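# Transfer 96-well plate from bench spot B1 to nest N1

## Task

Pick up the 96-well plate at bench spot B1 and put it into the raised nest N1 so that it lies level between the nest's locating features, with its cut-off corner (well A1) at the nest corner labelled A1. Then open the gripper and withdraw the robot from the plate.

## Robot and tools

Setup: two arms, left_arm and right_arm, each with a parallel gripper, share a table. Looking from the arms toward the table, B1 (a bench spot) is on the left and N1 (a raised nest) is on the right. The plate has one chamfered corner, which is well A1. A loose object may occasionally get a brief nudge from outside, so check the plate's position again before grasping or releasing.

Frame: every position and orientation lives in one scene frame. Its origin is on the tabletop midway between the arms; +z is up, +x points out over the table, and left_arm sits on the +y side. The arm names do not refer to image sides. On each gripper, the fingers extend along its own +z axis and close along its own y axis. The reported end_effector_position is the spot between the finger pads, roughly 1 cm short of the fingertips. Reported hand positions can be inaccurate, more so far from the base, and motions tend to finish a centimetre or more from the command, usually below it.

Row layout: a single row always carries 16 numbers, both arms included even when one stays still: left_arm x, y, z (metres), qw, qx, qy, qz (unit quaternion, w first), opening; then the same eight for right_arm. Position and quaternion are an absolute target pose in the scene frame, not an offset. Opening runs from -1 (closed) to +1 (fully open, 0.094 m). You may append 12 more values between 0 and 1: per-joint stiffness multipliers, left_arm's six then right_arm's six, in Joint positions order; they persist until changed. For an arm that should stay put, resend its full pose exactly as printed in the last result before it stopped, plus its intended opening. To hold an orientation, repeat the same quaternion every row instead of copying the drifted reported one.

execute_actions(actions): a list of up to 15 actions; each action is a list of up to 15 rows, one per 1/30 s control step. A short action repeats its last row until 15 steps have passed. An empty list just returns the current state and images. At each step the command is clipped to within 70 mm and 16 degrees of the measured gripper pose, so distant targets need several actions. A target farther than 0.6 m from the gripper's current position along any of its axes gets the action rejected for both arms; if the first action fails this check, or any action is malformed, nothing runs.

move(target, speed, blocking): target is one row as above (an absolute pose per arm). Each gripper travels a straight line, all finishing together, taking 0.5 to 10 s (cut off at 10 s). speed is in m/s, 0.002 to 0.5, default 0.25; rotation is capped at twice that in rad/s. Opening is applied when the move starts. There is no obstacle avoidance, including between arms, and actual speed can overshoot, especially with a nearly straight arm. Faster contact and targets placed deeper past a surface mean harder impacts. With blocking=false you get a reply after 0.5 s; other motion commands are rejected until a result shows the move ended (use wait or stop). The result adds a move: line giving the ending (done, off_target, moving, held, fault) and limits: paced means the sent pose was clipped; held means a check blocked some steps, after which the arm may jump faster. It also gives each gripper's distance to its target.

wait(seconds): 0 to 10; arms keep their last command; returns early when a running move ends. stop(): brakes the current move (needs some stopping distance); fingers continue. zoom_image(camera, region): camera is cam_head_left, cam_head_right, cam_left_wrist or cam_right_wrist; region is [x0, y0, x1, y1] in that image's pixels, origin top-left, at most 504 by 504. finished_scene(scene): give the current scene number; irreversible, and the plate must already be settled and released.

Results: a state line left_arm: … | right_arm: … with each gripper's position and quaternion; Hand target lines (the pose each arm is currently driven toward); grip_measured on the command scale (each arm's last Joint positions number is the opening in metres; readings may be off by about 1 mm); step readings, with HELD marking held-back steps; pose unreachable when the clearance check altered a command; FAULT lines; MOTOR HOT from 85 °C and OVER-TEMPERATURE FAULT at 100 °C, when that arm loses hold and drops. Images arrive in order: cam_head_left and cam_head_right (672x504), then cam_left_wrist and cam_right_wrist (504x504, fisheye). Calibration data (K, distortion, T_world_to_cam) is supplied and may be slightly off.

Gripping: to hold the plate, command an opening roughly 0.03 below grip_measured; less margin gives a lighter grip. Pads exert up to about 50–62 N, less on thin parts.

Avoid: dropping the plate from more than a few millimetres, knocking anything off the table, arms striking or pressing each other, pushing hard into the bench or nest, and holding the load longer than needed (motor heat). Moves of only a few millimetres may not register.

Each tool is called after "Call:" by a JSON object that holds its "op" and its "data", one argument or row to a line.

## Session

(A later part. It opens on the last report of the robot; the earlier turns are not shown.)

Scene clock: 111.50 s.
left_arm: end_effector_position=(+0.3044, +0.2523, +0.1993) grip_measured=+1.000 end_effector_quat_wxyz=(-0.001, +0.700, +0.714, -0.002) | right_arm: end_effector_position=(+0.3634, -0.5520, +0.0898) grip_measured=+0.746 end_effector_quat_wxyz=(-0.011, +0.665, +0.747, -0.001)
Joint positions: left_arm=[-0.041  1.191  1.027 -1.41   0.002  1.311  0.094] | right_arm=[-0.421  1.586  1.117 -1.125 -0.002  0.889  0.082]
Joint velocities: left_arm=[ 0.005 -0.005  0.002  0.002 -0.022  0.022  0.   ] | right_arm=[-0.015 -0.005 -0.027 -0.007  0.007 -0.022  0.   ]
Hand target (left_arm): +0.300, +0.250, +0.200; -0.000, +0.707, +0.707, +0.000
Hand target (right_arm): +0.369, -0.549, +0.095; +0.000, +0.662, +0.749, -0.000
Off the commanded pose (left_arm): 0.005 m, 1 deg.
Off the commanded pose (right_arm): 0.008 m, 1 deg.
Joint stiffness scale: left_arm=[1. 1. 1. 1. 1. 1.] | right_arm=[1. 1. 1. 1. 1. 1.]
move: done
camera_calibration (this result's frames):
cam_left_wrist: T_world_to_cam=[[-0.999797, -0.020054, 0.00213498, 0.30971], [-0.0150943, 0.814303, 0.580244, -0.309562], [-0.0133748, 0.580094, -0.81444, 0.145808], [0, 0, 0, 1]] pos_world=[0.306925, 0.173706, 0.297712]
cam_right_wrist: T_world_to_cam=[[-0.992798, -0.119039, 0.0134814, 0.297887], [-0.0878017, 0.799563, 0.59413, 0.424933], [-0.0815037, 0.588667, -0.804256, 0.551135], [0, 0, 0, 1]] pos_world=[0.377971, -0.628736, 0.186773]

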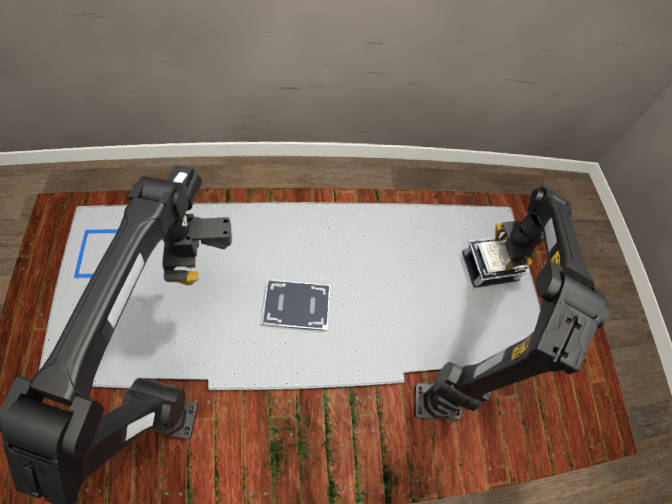

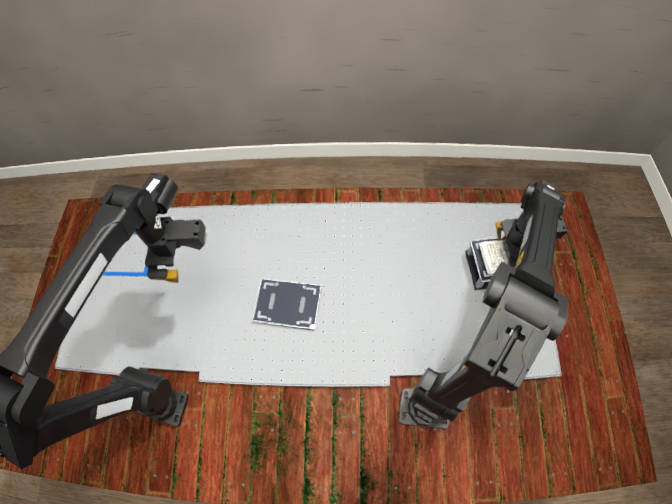

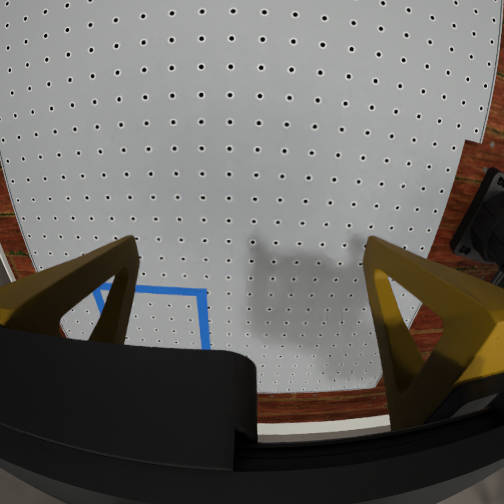

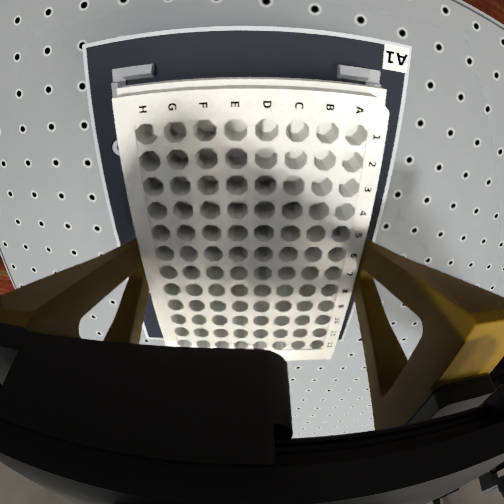

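Call:
{"op": "move", "data": {
  "target": [0.30,0.25,0.2,0,0.707,0.707,0,1, 0.364,-0.549,0.08,0,0.662,0.7495,0,0.7],
  "speed": 0.01
}}

Call:
{"op": "zoom_image", "data": {
  "camera": "cam_right_wrist",
  "region": [60, 10, 440, 200]
}}

Scene clock: 115.70 s.
left_arm: end_effector_position=(+0.3044, +0.2523, +0.1993) grip_measured=+1.000 end_effector_quat_wxyz=(-0.001, +0.700, +0.714, -0.002) | right_arm: end_effector_position=(+0.3607, -0.5505, +0.0819) grip_measured=+0.746 end_effector_quat_wxyz=(-0.008, +0.665, +0.747, -0.001)
Joint positions: left_arm=[-0.041  1.191  1.027 -1.41   0.002  1.311  0.094] | right_arm=[-0.421  1.585  1.092 -1.094 -0.001  0.889  0.082]
Joint velocities: left_arm=[-0.005 -0.015 -0.002 -0.002  0.022 -0.066  0.   ] | right_arm=[-0.005  0.005  0.007  0.007  0.037 -0.051 -0.   ]
Hand target (left_arm): +0.300, +0.250, +0.200; -0.000, +0.707, +0.707, +0.000
Hand target (right_arm): +0.364, -0.549, +0.080; -0.000, +0.662, +0.749, -0.000
Off the commanded pose (left_arm): 0.005 m, 1 deg.
Off the commanded pose (right_arm): 0.004 m, 1 deg.
Joint stiffness scale: left_arm=[1. 1. 1. 1. 1. 1.] | right_arm=[1. 1. 1. 1. 1. 1.]
move: done
camera_calibration (this result's frames):
cam_left_wrist: T_world_to_cam=[[-0.999797, -0.020054, 0.00213498, 0.30971], [-0.0150943, 0.814303, 0.580244, -0.309562], [-0.0133748, 0.580094, -0.81444, 0.145808], [0, 0, 0, 1]] pos_world=[0.306925, 0.173706, 0.297712]
cam_right_wrist: T_world_to_cam=[[-0.992851, -0.11901, 0.00918866, 0.295925], [-0.0906952, 0.802194, 0.590135, 0.431088], [-0.0776031, 0.585082, -0.807253, 0.540528], [0, 0, 0, 1]] pos_world=[0.374853, -0.626851, 0.179223]

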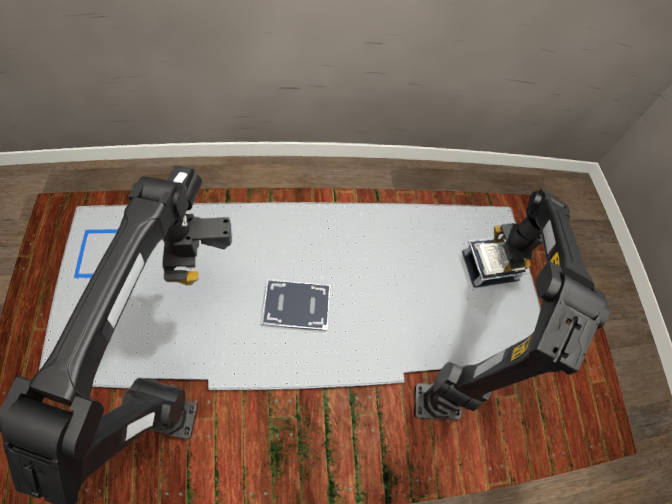

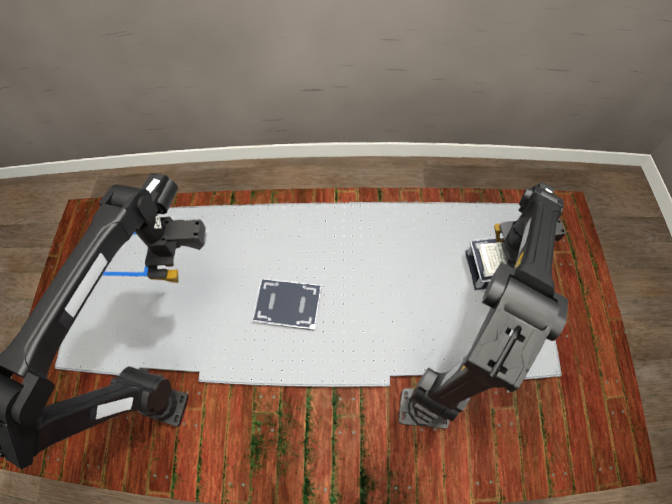

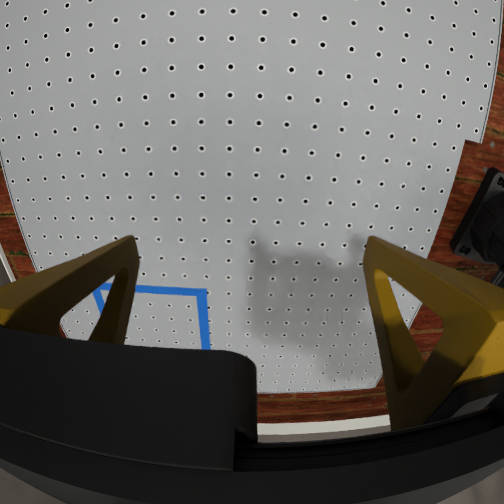

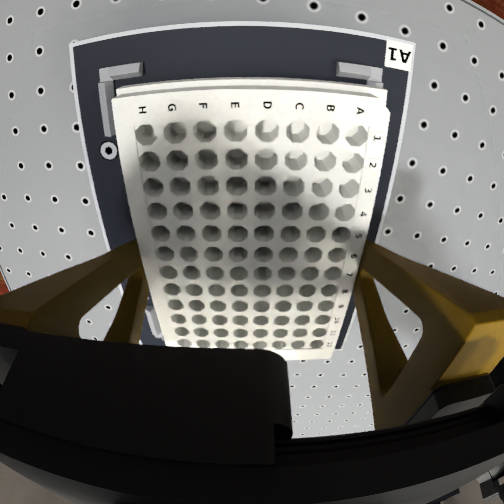

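Region (60, 10, 440, 200) of cam_right_wrist's 504x504 image, scaled by 1.326, with more detail than that image has.

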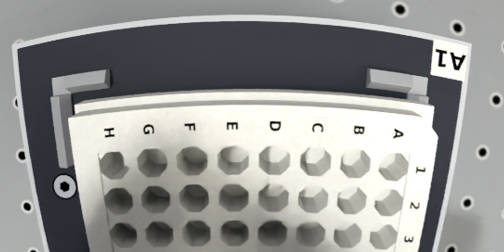

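Call:
{"op": "move", "data": {
  "target": [0.30,0.25,0.2,0,0.707,0.707,0,1, 0.368,-0.551,0.081,0,0.662,0.7495,0,0.7],
  "speed": 0.01
}}

Call:
{"op": "zoom_image", "data": {
  "camera": "cam_right_wrist",
  "region": [60, 10, 440, 200]
}}

Scene clock: 119.60 s.
left_arm: end_effector_position=(+0.3044, +0.2523, +0.1993) grip_measured=+1.000 end_effector_quat_wxyz=(-0.001, +0.700, +0.714, -0.002) | right_arm: end_effector_position=(+0.3607, -0.5505, +0.0819) grip_measured=+0.746 end_effector_quat_wxyz=(-0.008, +0.665, +0.747, -0.001)
Joint positions: left_arm=[-0.041  1.191  1.027 -1.41   0.002  1.311  0.094] | right_arm=[-0.421  1.585  1.092 -1.094 -0.001  0.889  0.082]
Joint velocities: left_arm=[-0.005  0.005 -0.002 -0.002 -0.037 -0.051  0.   ] | right_arm=[-0.015 -0.005 -0.002 -0.017 -0.007  0.022 -0.   ]
Hand target (left_arm): +0.300, +0.250, +0.200; -0.000, +0.707, +0.707, +0.000
Hand target (right_arm): +0.368, -0.551, +0.081; +0.000, +0.662, +0.749, -0.000
Off the commanded pose (left_arm): 0.005 m, 1 deg.
Off the commanded pose (right_arm): 0.007 m, 1 deg.
Joint stiffness scale: left_arm=[1. 1. 1. 1. 1. 1.] | right_arm=[1. 1. 1. 1. 1. 1.]
move: done
camera_calibration (this result's frames):
cam_left_wrist: T_world_to_cam=[[-0.999797, -0.020054, 0.00213498, 0.30971], [-0.0150943, 0.814303, 0.580244, -0.309562], [-0.0133748, 0.580094, -0.81444, 0.145808], [0, 0, 0, 1]] pos_world=[0.306925, 0.173706, 0.297712]
cam_right_wrist: T_world_to_cam=[[-0.992851, -0.11901, 0.00918866, 0.295925], [-0.0906952, 0.802194, 0.590135, 0.431088], [-0.0776031, 0.585082, -0.807253, 0.540528], [0, 0, 0, 1]] pos_world=[0.374853, -0.626851, 0.179223]

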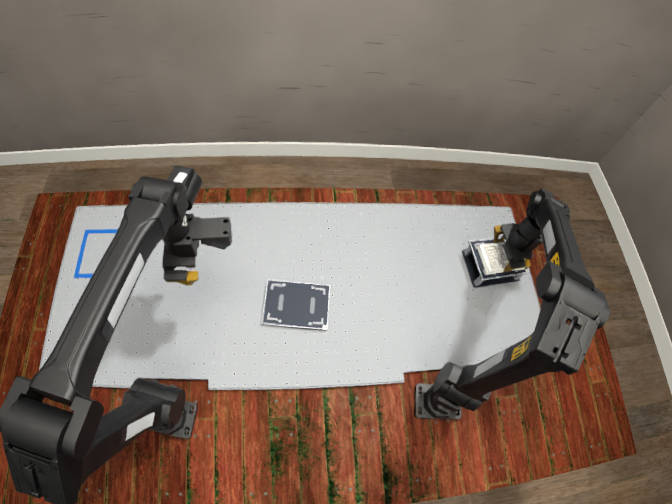

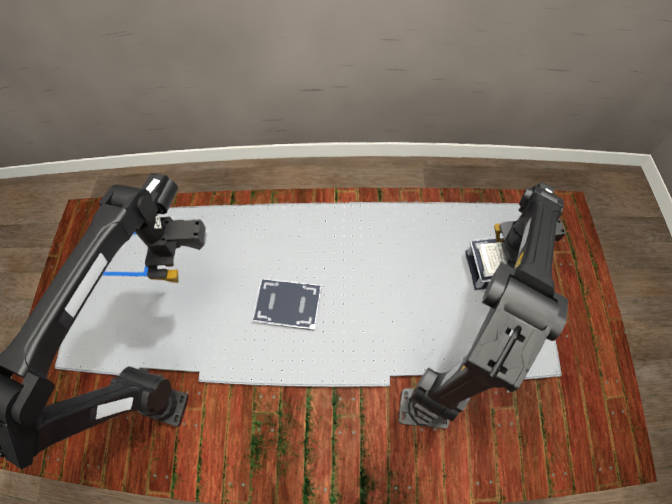

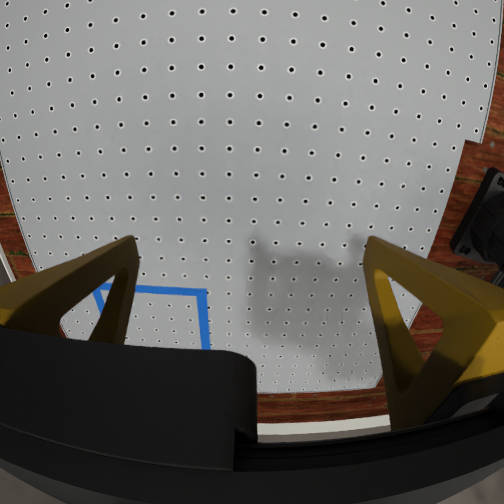

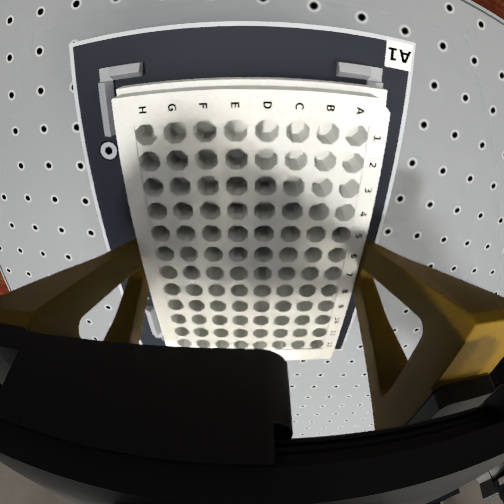

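Region (60, 10, 440, 200) of cam_right_wrist's 504x504 image, scaled by 1.326, with more detail than that image has.

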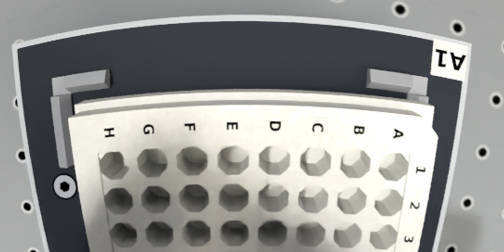

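Call:
{"op": "move", "data": {
  "target": [0.30,0.25,0.2,0,0.707,0.707,0,1, 0.371,-0.552,0.081,0.006,0.662,0.7495,0,0.7],
  "speed": 0.01
}}

Call:
{"op": "zoom_image", "data": {
  "camera": "cam_right_wrist",
  "region": [60, 10, 440, 200]
}}

Scene clock: 123.43 s.
left_arm: end_effector_position=(+0.3044, +0.2523, +0.1993) grip_measured=+1.000 end_effector_quat_wxyz=(-0.001, +0.700, +0.714, -0.002) | right_arm: end_effector_position=(+0.3609, -0.5507, +0.0819) grip_measured=+0.746 end_effector_quat_wxyz=(-0.007, +0.665, +0.746, -0.001)
Joint positions: left_arm=[-0.041  1.191  1.027 -1.41   0.002  1.311  0.094] | right_arm=[-0.421  1.585  1.092 -1.094 -0.     0.89   0.082]
Joint velocities: left_arm=[-0.024 -0.005 -0.002 -0.017  0.066  0.022  0.   ] | right_arm=[-0.005 -0.005  0.012  0.017  0.022 -0.022  0.   ]
Hand target (left_arm): +0.300, +0.250, +0.200; -0.000, +0.707, +0.707, +0.000
Hand target (right_arm): +0.371, -0.552, +0.081; +0.006, +0.662, +0.749, +0.000
Off the commanded pose (left_arm): 0.005 m, 1 deg.
Off the commanded pose (right_arm): 0.010 m, 2 deg.
Joint stiffness scale: left_arm=[1. 1. 1. 1. 1. 1.] | right_arm=[1. 1. 1. 1. 1. 1.]
move: done
camera_calibration (this result's frames):
cam_left_wrist: T_world_to_cam=[[-0.999797, -0.020054, 0.00213498, 0.30971], [-0.0150943, 0.814303, 0.580244, -0.309562], [-0.0133748, 0.580094, -0.81444, 0.145808], [0, 0, 0, 1]] pos_world=[0.306925, 0.173706, 0.297712]
cam_right_wrist: T_world_to_cam=[[-0.992944, -0.118252, 0.00884738, 0.296507], [-0.0903427, 0.8027, 0.589501, 0.431429], [-0.0768114, 0.584542, -0.80772, 0.540081], [0, 0, 0, 1]] pos_world=[0.374876, -0.626946, 0.179283]

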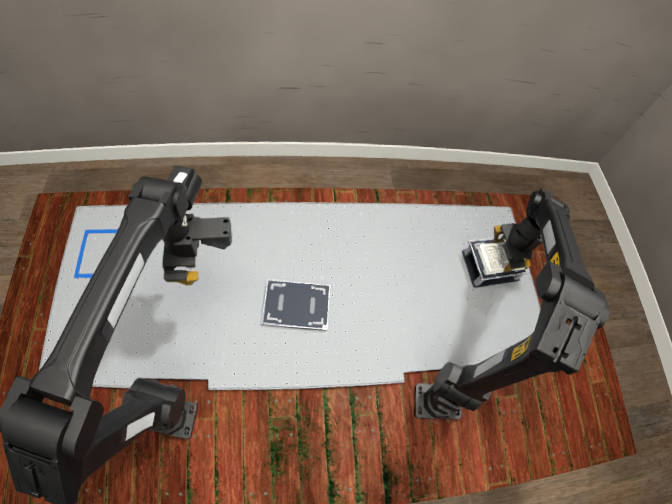

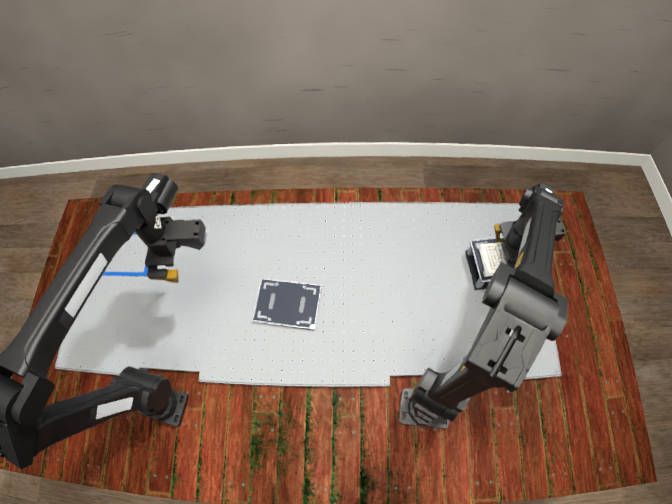

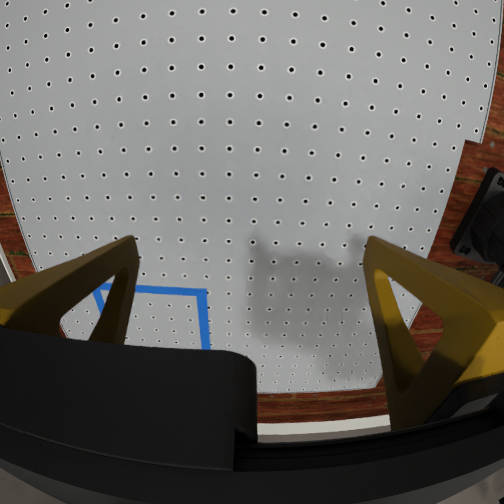

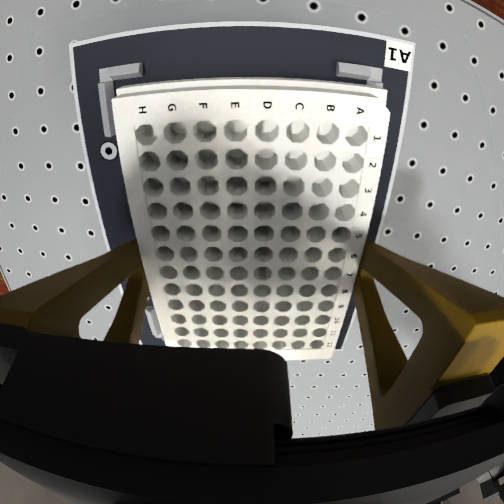

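Region (60, 10, 440, 200) of cam_right_wrist's 504x504 image, scaled by 1.326, with more detail than that image has.

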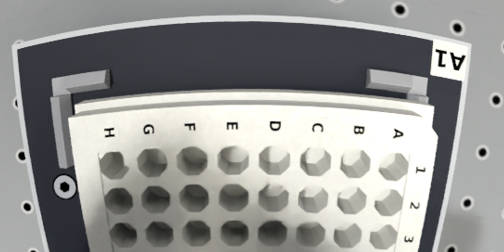

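Call:
{"op": "move", "data": {
  "target": [0.30,0.25,0.2,0,0.707,0.707,0,1, 0.376,-0.554,0.084,0.012,0.662,0.7495,0,0.7],
  "speed": 0.01
}}

Call:
{"op": "zoom_image", "data": {
  "camera": "cam_right_wrist",
  "region": [60, 10, 440, 200]
}}

Scene clock: 127.70 s.
left_arm: end_effector_position=(+0.3044, +0.2523, +0.1993) grip_measured=+1.000 end_effector_quat_wxyz=(-0.001, +0.700, +0.714, -0.002) | right_arm: end_effector_position=(+0.3609, -0.5508, +0.0819) grip_measured=+0.746 end_effector_quat_wxyz=(-0.007, +0.666, +0.746, -0.002)
Joint positions: left_arm=[-0.041  1.191  1.027 -1.41   0.002  1.311  0.094] | right_arm=[-0.421  1.585  1.092 -1.093  0.002  0.891  0.082]
Joint velocities: left_arm=[-0.024 -0.005 -0.007  0.002 -0.066  0.037  0.   ] | right_arm=[-0.005 -0.005 -0.007  0.002  0.037 -0.037  0.001]
Hand target (left_arm): +0.300, +0.250, +0.200; -0.000, +0.707, +0.707, +0.000
Hand target (right_arm): +0.376, -0.554, +0.084; +0.012, +0.662, +0.749, -0.000
Off the commanded pose (left_arm): 0.005 m, 1 deg.
Off the commanded pose (right_arm): 0.016 m, 2 deg.
Joint stiffness scale: left_arm=[1. 1. 1. 1. 1. 1.] | right_arm=[1. 1. 1. 1. 1. 1.]
move: off_target (right_arm)
camera_calibration (this result's frames):
cam_left_wrist: T_world_to_cam=[[-0.999797, -0.020054, 0.00213498, 0.30971], [-0.0150943, 0.814303, 0.580244, -0.309562], [-0.0133748, 0.580094, -0.81444, 0.145808], [0, 0, 0, 1]] pos_world=[0.306925, 0.173706, 0.297712]
cam_right_wrist: T_world_to_cam=[[-0.993021, -0.117508, 0.0100121, 0.29688], [-0.0892176, 0.804035, 0.587851, 0.431984], [-0.0771274, 0.582855, -0.808907, 0.539428], [0, 0, 0, 1]] pos_world=[0.374954, -0.626853, 0.179433]

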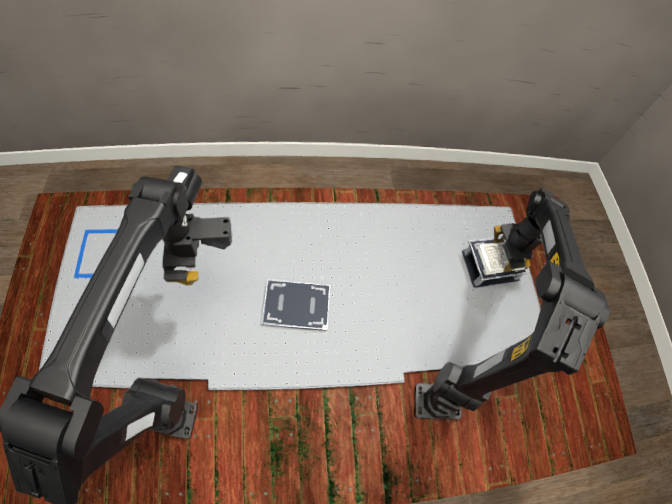

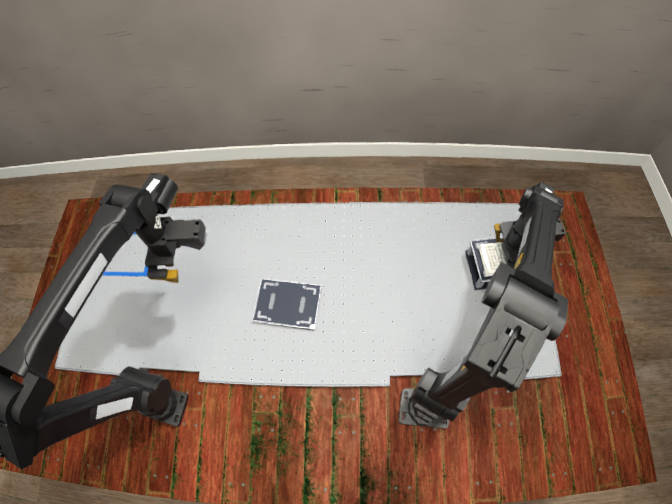

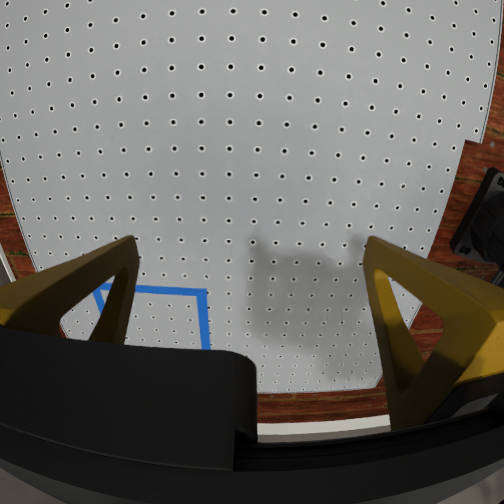

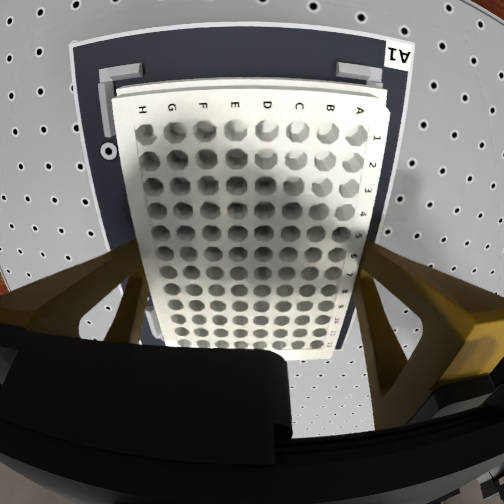

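Region (60, 10, 440, 200) of cam_right_wrist's 504x504 image, scaled by 1.326, with more detail than that image has.

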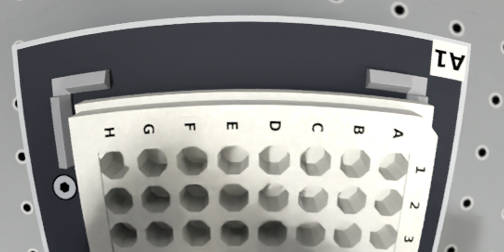

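Call:
{"op": "move", "data": {
  "target": [0.30,0.25,0.2,0,0.707,0.707,0,1, 0.362,-0.550,0.135,0,0.662,0.7495,0,0.7],
  "speed": 0.04
}}

Call:
{"op": "move", "data": {
  "target": [0.30,0.25,0.2,0,0.707,0.707,0,1, 0.366,-0.554,0.086,0,0.662,0.7495,0,0.7],
  "speed": 0.03
}}

Scene clock: 132.27 s.
left_arm: end_effector_position=(+0.3044, +0.2523, +0.1993) grip_measured=+1.000 end_effector_quat_wxyz=(-0.001, +0.700, +0.714, -0.002) | right_arm: end_effector_position=(+0.3461, -0.5415, +0.1088) grip_measured=+0.746 end_effector_quat_wxyz=(-0.031, +0.665, +0.746, -0.006)
Joint positions: left_arm=[-0.041  1.191  1.027 -1.41   0.002  1.311  0.094] | right_arm=[-0.421  1.54   1.116 -1.211  0.003  0.891  0.082]
Joint velocities: left_arm=[-0.005 -0.015  0.012  0.007 -0.007 -0.007  0.   ] | right_arm=[-0.015  0.015 -0.002 -0.002 -0.022  0.081 -0.001]
Hand target (left_arm): +0.300, +0.250, +0.200; -0.000, +0.707, +0.707, +0.000
Hand target (right_arm): +0.362, -0.550, +0.135; +0.000, +0.662, +0.749, -0.000
Off the commanded pose (left_arm): 0.005 m, 1 deg.
Off the commanded pose (right_arm): 0.032 m, 4 deg.
Joint stiffness scale: left_arm=[1. 1. 1. 1. 1. 1.] | right_arm=[1. 1. 1. 1. 1. 1.]
move: off_target (right_arm)
camera_calibration (this result's frames):
cam_left_wrist: T_world_to_cam=[[-0.999797, -0.020054, 0.00213498, 0.30971], [-0.0150943, 0.814303, 0.580244, -0.309562], [-0.0133748, 0.580094, -0.81444, 0.145808], [0, 0, 0, 1]] pos_world=[0.306925, 0.173706, 0.297712]
cam_right_wrist: T_world_to_cam=[[-0.991816, -0.118274, 0.0480758, 0.278054], [-0.0643839, 0.78852, 0.61163, 0.387772], [-0.110249, 0.60353, -0.789682, 0.575198], [0, 0, 0, 1]] pos_world=[0.364159, -0.620028, 0.203682]

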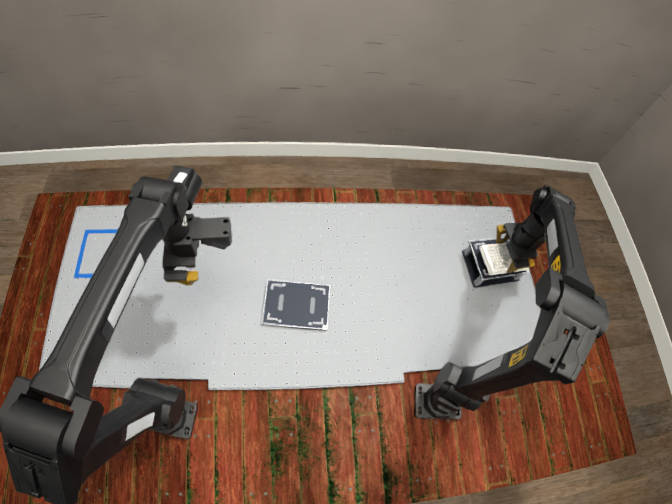

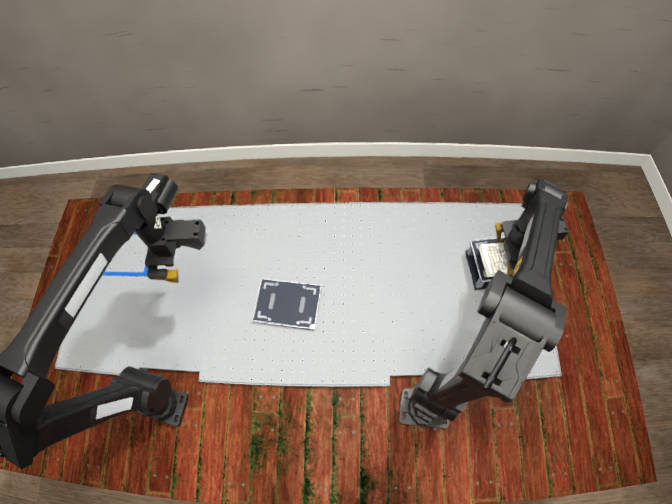

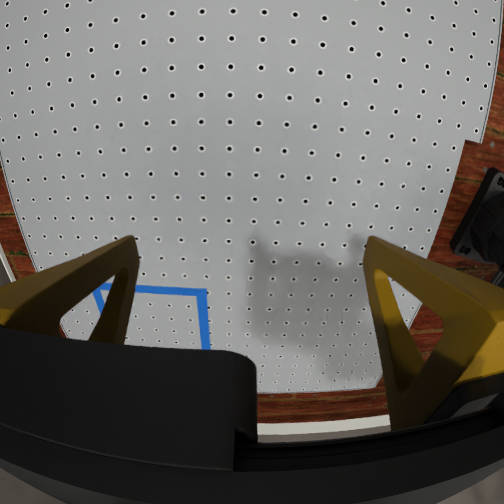

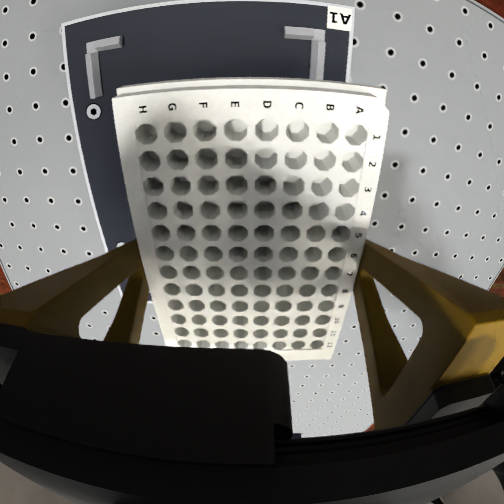

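Scene clock: 133.67 s.
left_arm: end_effector_position=(+0.3044, +0.2523, +0.1993) grip_measured=+1.000 end_effector_quat_wxyz=(-0.001, +0.700, +0.714, -0.002) | right_arm: end_effector_position=(+0.3632, -0.5523, +0.0880) grip_measured=+0.746 end_effector_quat_wxyz=(-0.002, +0.666, +0.746, -0.001)
Joint positions: left_arm=[-0.041  1.191  1.027 -1.41   0.002  1.311  0.094] | right_arm=[-0.421  1.578  1.102 -1.1    0.002  0.891  0.082]
Joint velocities: left_arm=[-0.005 -0.005 -0.002  0.037  0.007  0.022  0.   ] | right_arm=[-0.015 -0.005 -0.012 -0.002  0.037 -0.007 -0.   ]
Hand target (left_arm): +0.300, +0.250, +0.200; -0.000, +0.707, +0.707, +0.000
Hand target (right_arm): +0.366, -0.554, +0.086; +0.000, +0.662, +0.749, -0.000
Off the commanded pose (left_arm): 0.005 m, 1 deg.
Off the commanded pose (right_arm): 0.004 m, 1 deg.
Joint stiffness scale: left_arm=[1. 1. 1. 1. 1. 1.] | right_arm=[1. 1. 1. 1. 1. 1.]
move: done
camera_calibration (this result's frames):
cam_left_wrist: T_world_to_cam=[[-0.999797, -0.020054, 0.00213498, 0.30971], [-0.0150943, 0.814303, 0.580244, -0.309562], [-0.0133748, 0.580094, -0.81444, 0.145808], [0, 0, 0, 1]] pos_world=[0.306925, 0.173706, 0.297712]
cam_right_wrist: T_world_to_cam=[[-0.993072, -0.117476, 0.00261921, 0.299624], [-0.0939301, 0.807029, 0.582994, 0.433549], [-0.0706015, 0.578709, -0.812472, 0.541084], [0, 0, 0, 1]] pos_world=[0.376473, -0.627818, 0.186074]

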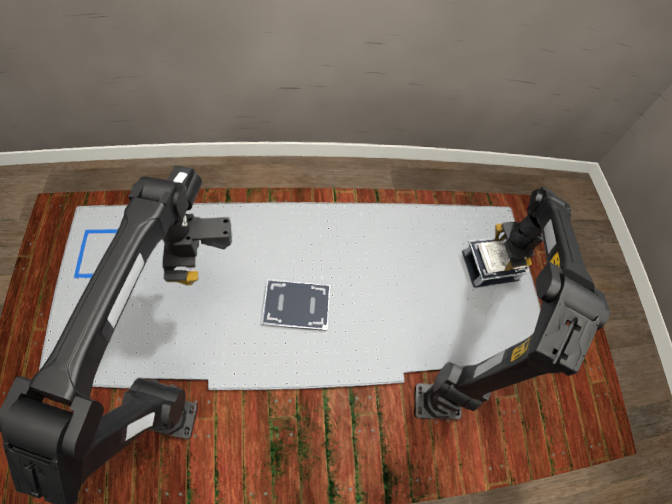

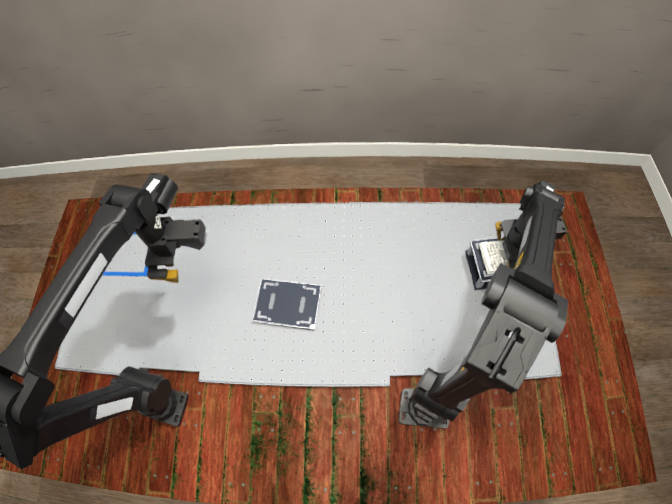

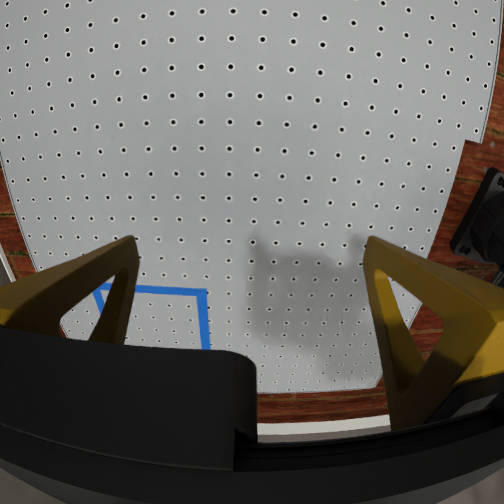

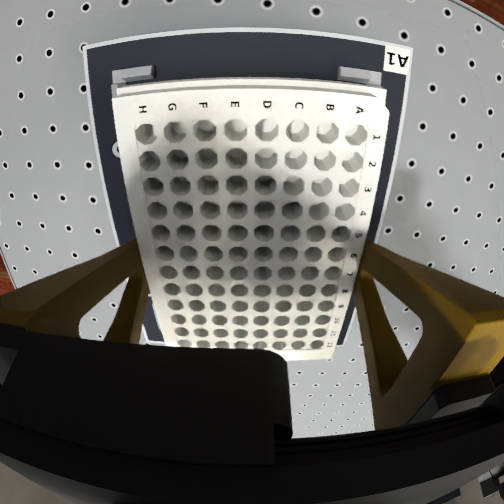

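Call:
{"op": "move", "data": {
  "target": [0.30,0.25,0.2,0,0.707,0.707,0,1, 0.3675,-0.551,0.074,0,0.662,0.7495,0,0.7],
  "speed": 0.01
}}

Call:
{"op": "zoom_image", "data": {
  "camera": "cam_right_wrist",
  "region": [60, 10, 440, 200]
}}

Scene clock: 137.67 s.
left_arm: end_effector_position=(+0.3044, +0.2523, +0.1993) grip_measured=+1.000 end_effector_quat_wxyz=(-0.001, +0.700, +0.714, -0.002) | right_arm: end_effector_position=(+0.3625, -0.5518, +0.0830) grip_measured=+0.746 end_effector_quat_wxyz=(-0.001, +0.666, +0.746, -0.001)
Joint positions: left_arm=[-0.041  1.191  1.027 -1.41   0.002  1.311  0.094] | right_arm=[-0.421  1.581  1.091 -1.084  0.002  0.891  0.082]
Joint velocities: left_arm=[-0.005 -0.015 -0.002  0.007 -0.007 -0.007  0.   ] | right_arm=[-0.005 -0.015 -0.012 -0.002  0.037  0.051 -0.001]
Hand target (left_arm): +0.300, +0.250, +0.200; -0.000, +0.707, +0.707, +0.000
Hand target (right_arm): +0.367, -0.551, +0.074; -0.000, +0.662, +0.749, -0.000
Off the commanded pose (left_arm): 0.005 m, 1 deg.
Off the commanded pose (right_arm): 0.010 m, 1 deg.
Joint stiffness scale: left_arm=[1. 1. 1. 1. 1. 1.] | right_arm=[1. 1. 1. 1. 1. 1.]
move: done
camera_calibration (this result's frames):
cam_left_wrist: T_world_to_cam=[[-0.999797, -0.020054, 0.00213498, 0.30971], [-0.0150943, 0.814303, 0.580244, -0.309562], [-0.0133748, 0.580094, -0.81444, 0.145808], [0, 0, 0, 1]] pos_world=[0.306925, 0.173706, 0.297712]
cam_right_wrist: T_world_to_cam=[[-0.993075, -0.117474, 0.00114057, 0.29908], [-0.0948679, 0.807624, 0.582016, 0.436761], [-0.0692929, 0.577878, -0.813176, 0.535825], [0, 0, 0, 1]] pos_world=[0.375573, -0.627246, 0.181177]

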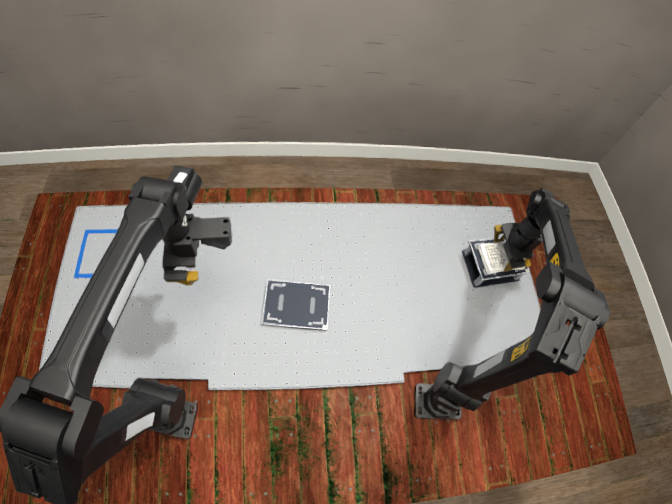

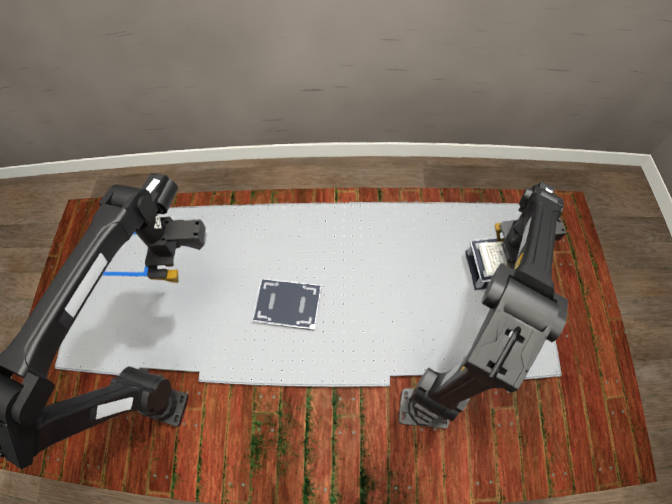

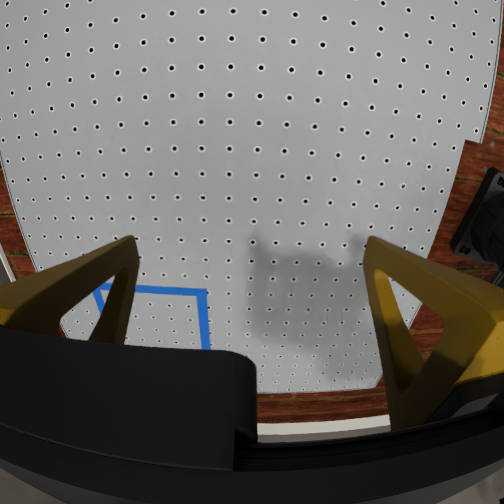

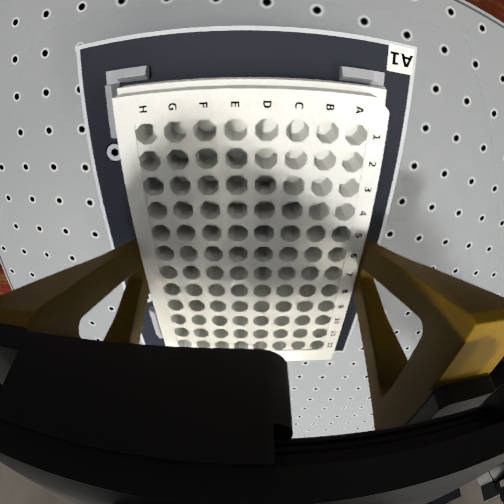

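Region (60, 10, 440, 200) of cam_right_wrist's 504x504 image, scaled by 1.326, with more detail than that image has.

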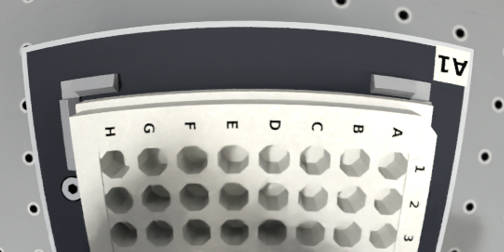

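Call:
{"op": "move", "data": {
  "target": [0.30,0.25,0.2,0,0.707,0.707,0,1, 0.375,-0.550,0.074,0,0.662,0.7495,0,0.7],
  "speed": 0.01
}}

Call:
{"op": "zoom_image", "data": {
  "camera": "cam_right_wrist",
  "region": [60, 10, 440, 200]
}}

Scene clock: 141.60 s.
left_arm: end_effector_position=(+0.3044, +0.2523, +0.1993) grip_measured=+1.000 end_effector_quat_wxyz=(-0.001, +0.700, +0.714, -0.002) | right_arm: end_effector_position=(+0.3625, -0.5516, +0.0829) grip_measured=+0.746 end_effector_quat_wxyz=(-0.002, +0.665, +0.746, -0.002)
Joint positions: left_arm=[-0.041  1.191  1.027 -1.41   0.002  1.311  0.094] | right_arm=[-0.42   1.581  1.091 -1.085  0.003  0.891  0.082]
Joint velocities: left_arm=[ 0.005 -0.005 -0.002 -0.002  0.022  0.037  0.   ] | right_arm=[ 0.005  0.015 -0.012  0.007 -0.11  -0.022 -0.002]
Hand target (left_arm): +0.300, +0.250, +0.200; -0.000, +0.707, +0.707, +0.000
Hand target (right_arm): +0.374, -0.550, +0.074; +0.000, +0.662, +0.750, -0.000
Off the commanded pose (left_arm): 0.005 m, 1 deg.
Off the commanded pose (right_arm): 0.015 m, 1 deg.
Joint stiffness scale: left_arm=[1. 1. 1. 1. 1. 1.] | right_arm=[1. 1. 1. 1. 1. 1.]
move: off_target (right_arm)
camera_calibration (this result's frames):
cam_left_wrist: T_world_to_cam=[[-0.999797, -0.020054, 0.00213498, 0.30971], [-0.0150943, 0.814303, 0.580244, -0.309562], [-0.0133748, 0.580094, -0.81444, 0.145808], [0, 0, 0, 1]] pos_world=[0.306925, 0.173706, 0.297712]
cam_right_wrist: T_world_to_cam=[[-0.992983, -0.118234, 0.00221397, 0.298577], [-0.0948736, 0.807689, 0.581926, 0.436715], [-0.0705917, 0.577633, -0.813239, 0.535911], [0, 0, 0, 1]] pos_world=[0.375745, -0.626987, 0.181026]

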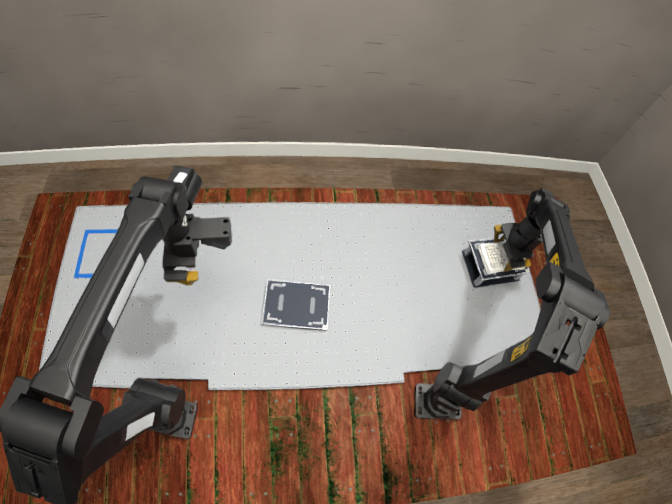

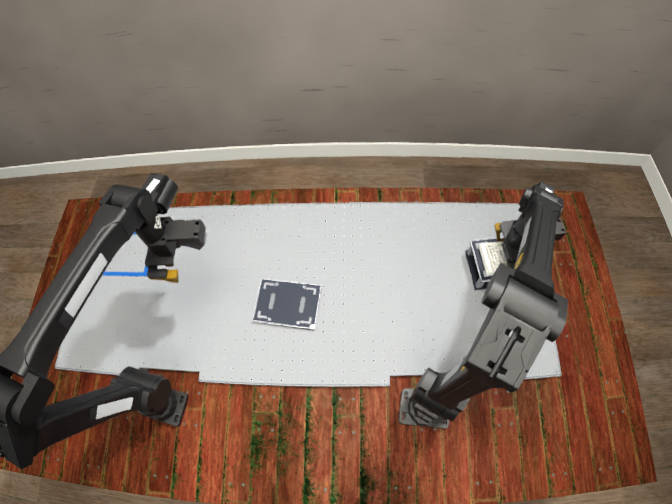

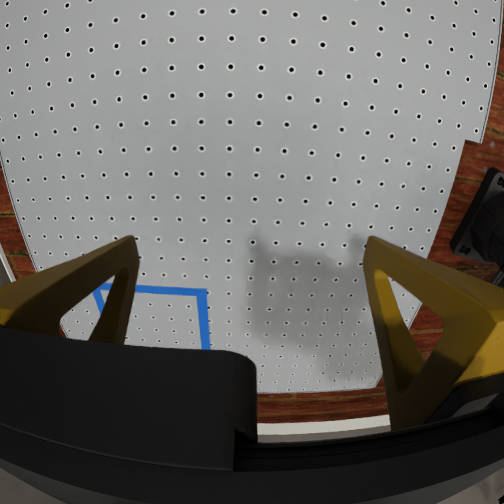

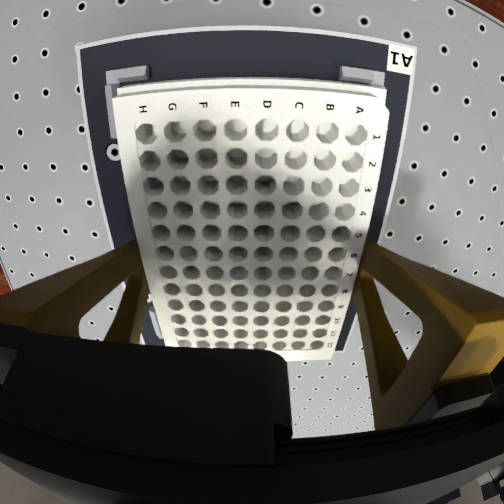

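Region (60, 10, 440, 200) of cam_right_wrist's 504x504 image, scaled by 1.326, with more detail than that image has.

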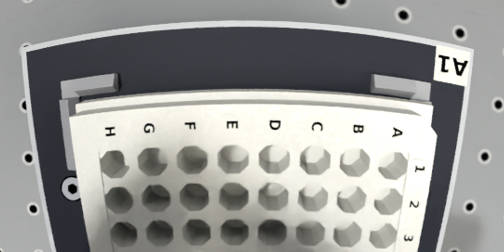

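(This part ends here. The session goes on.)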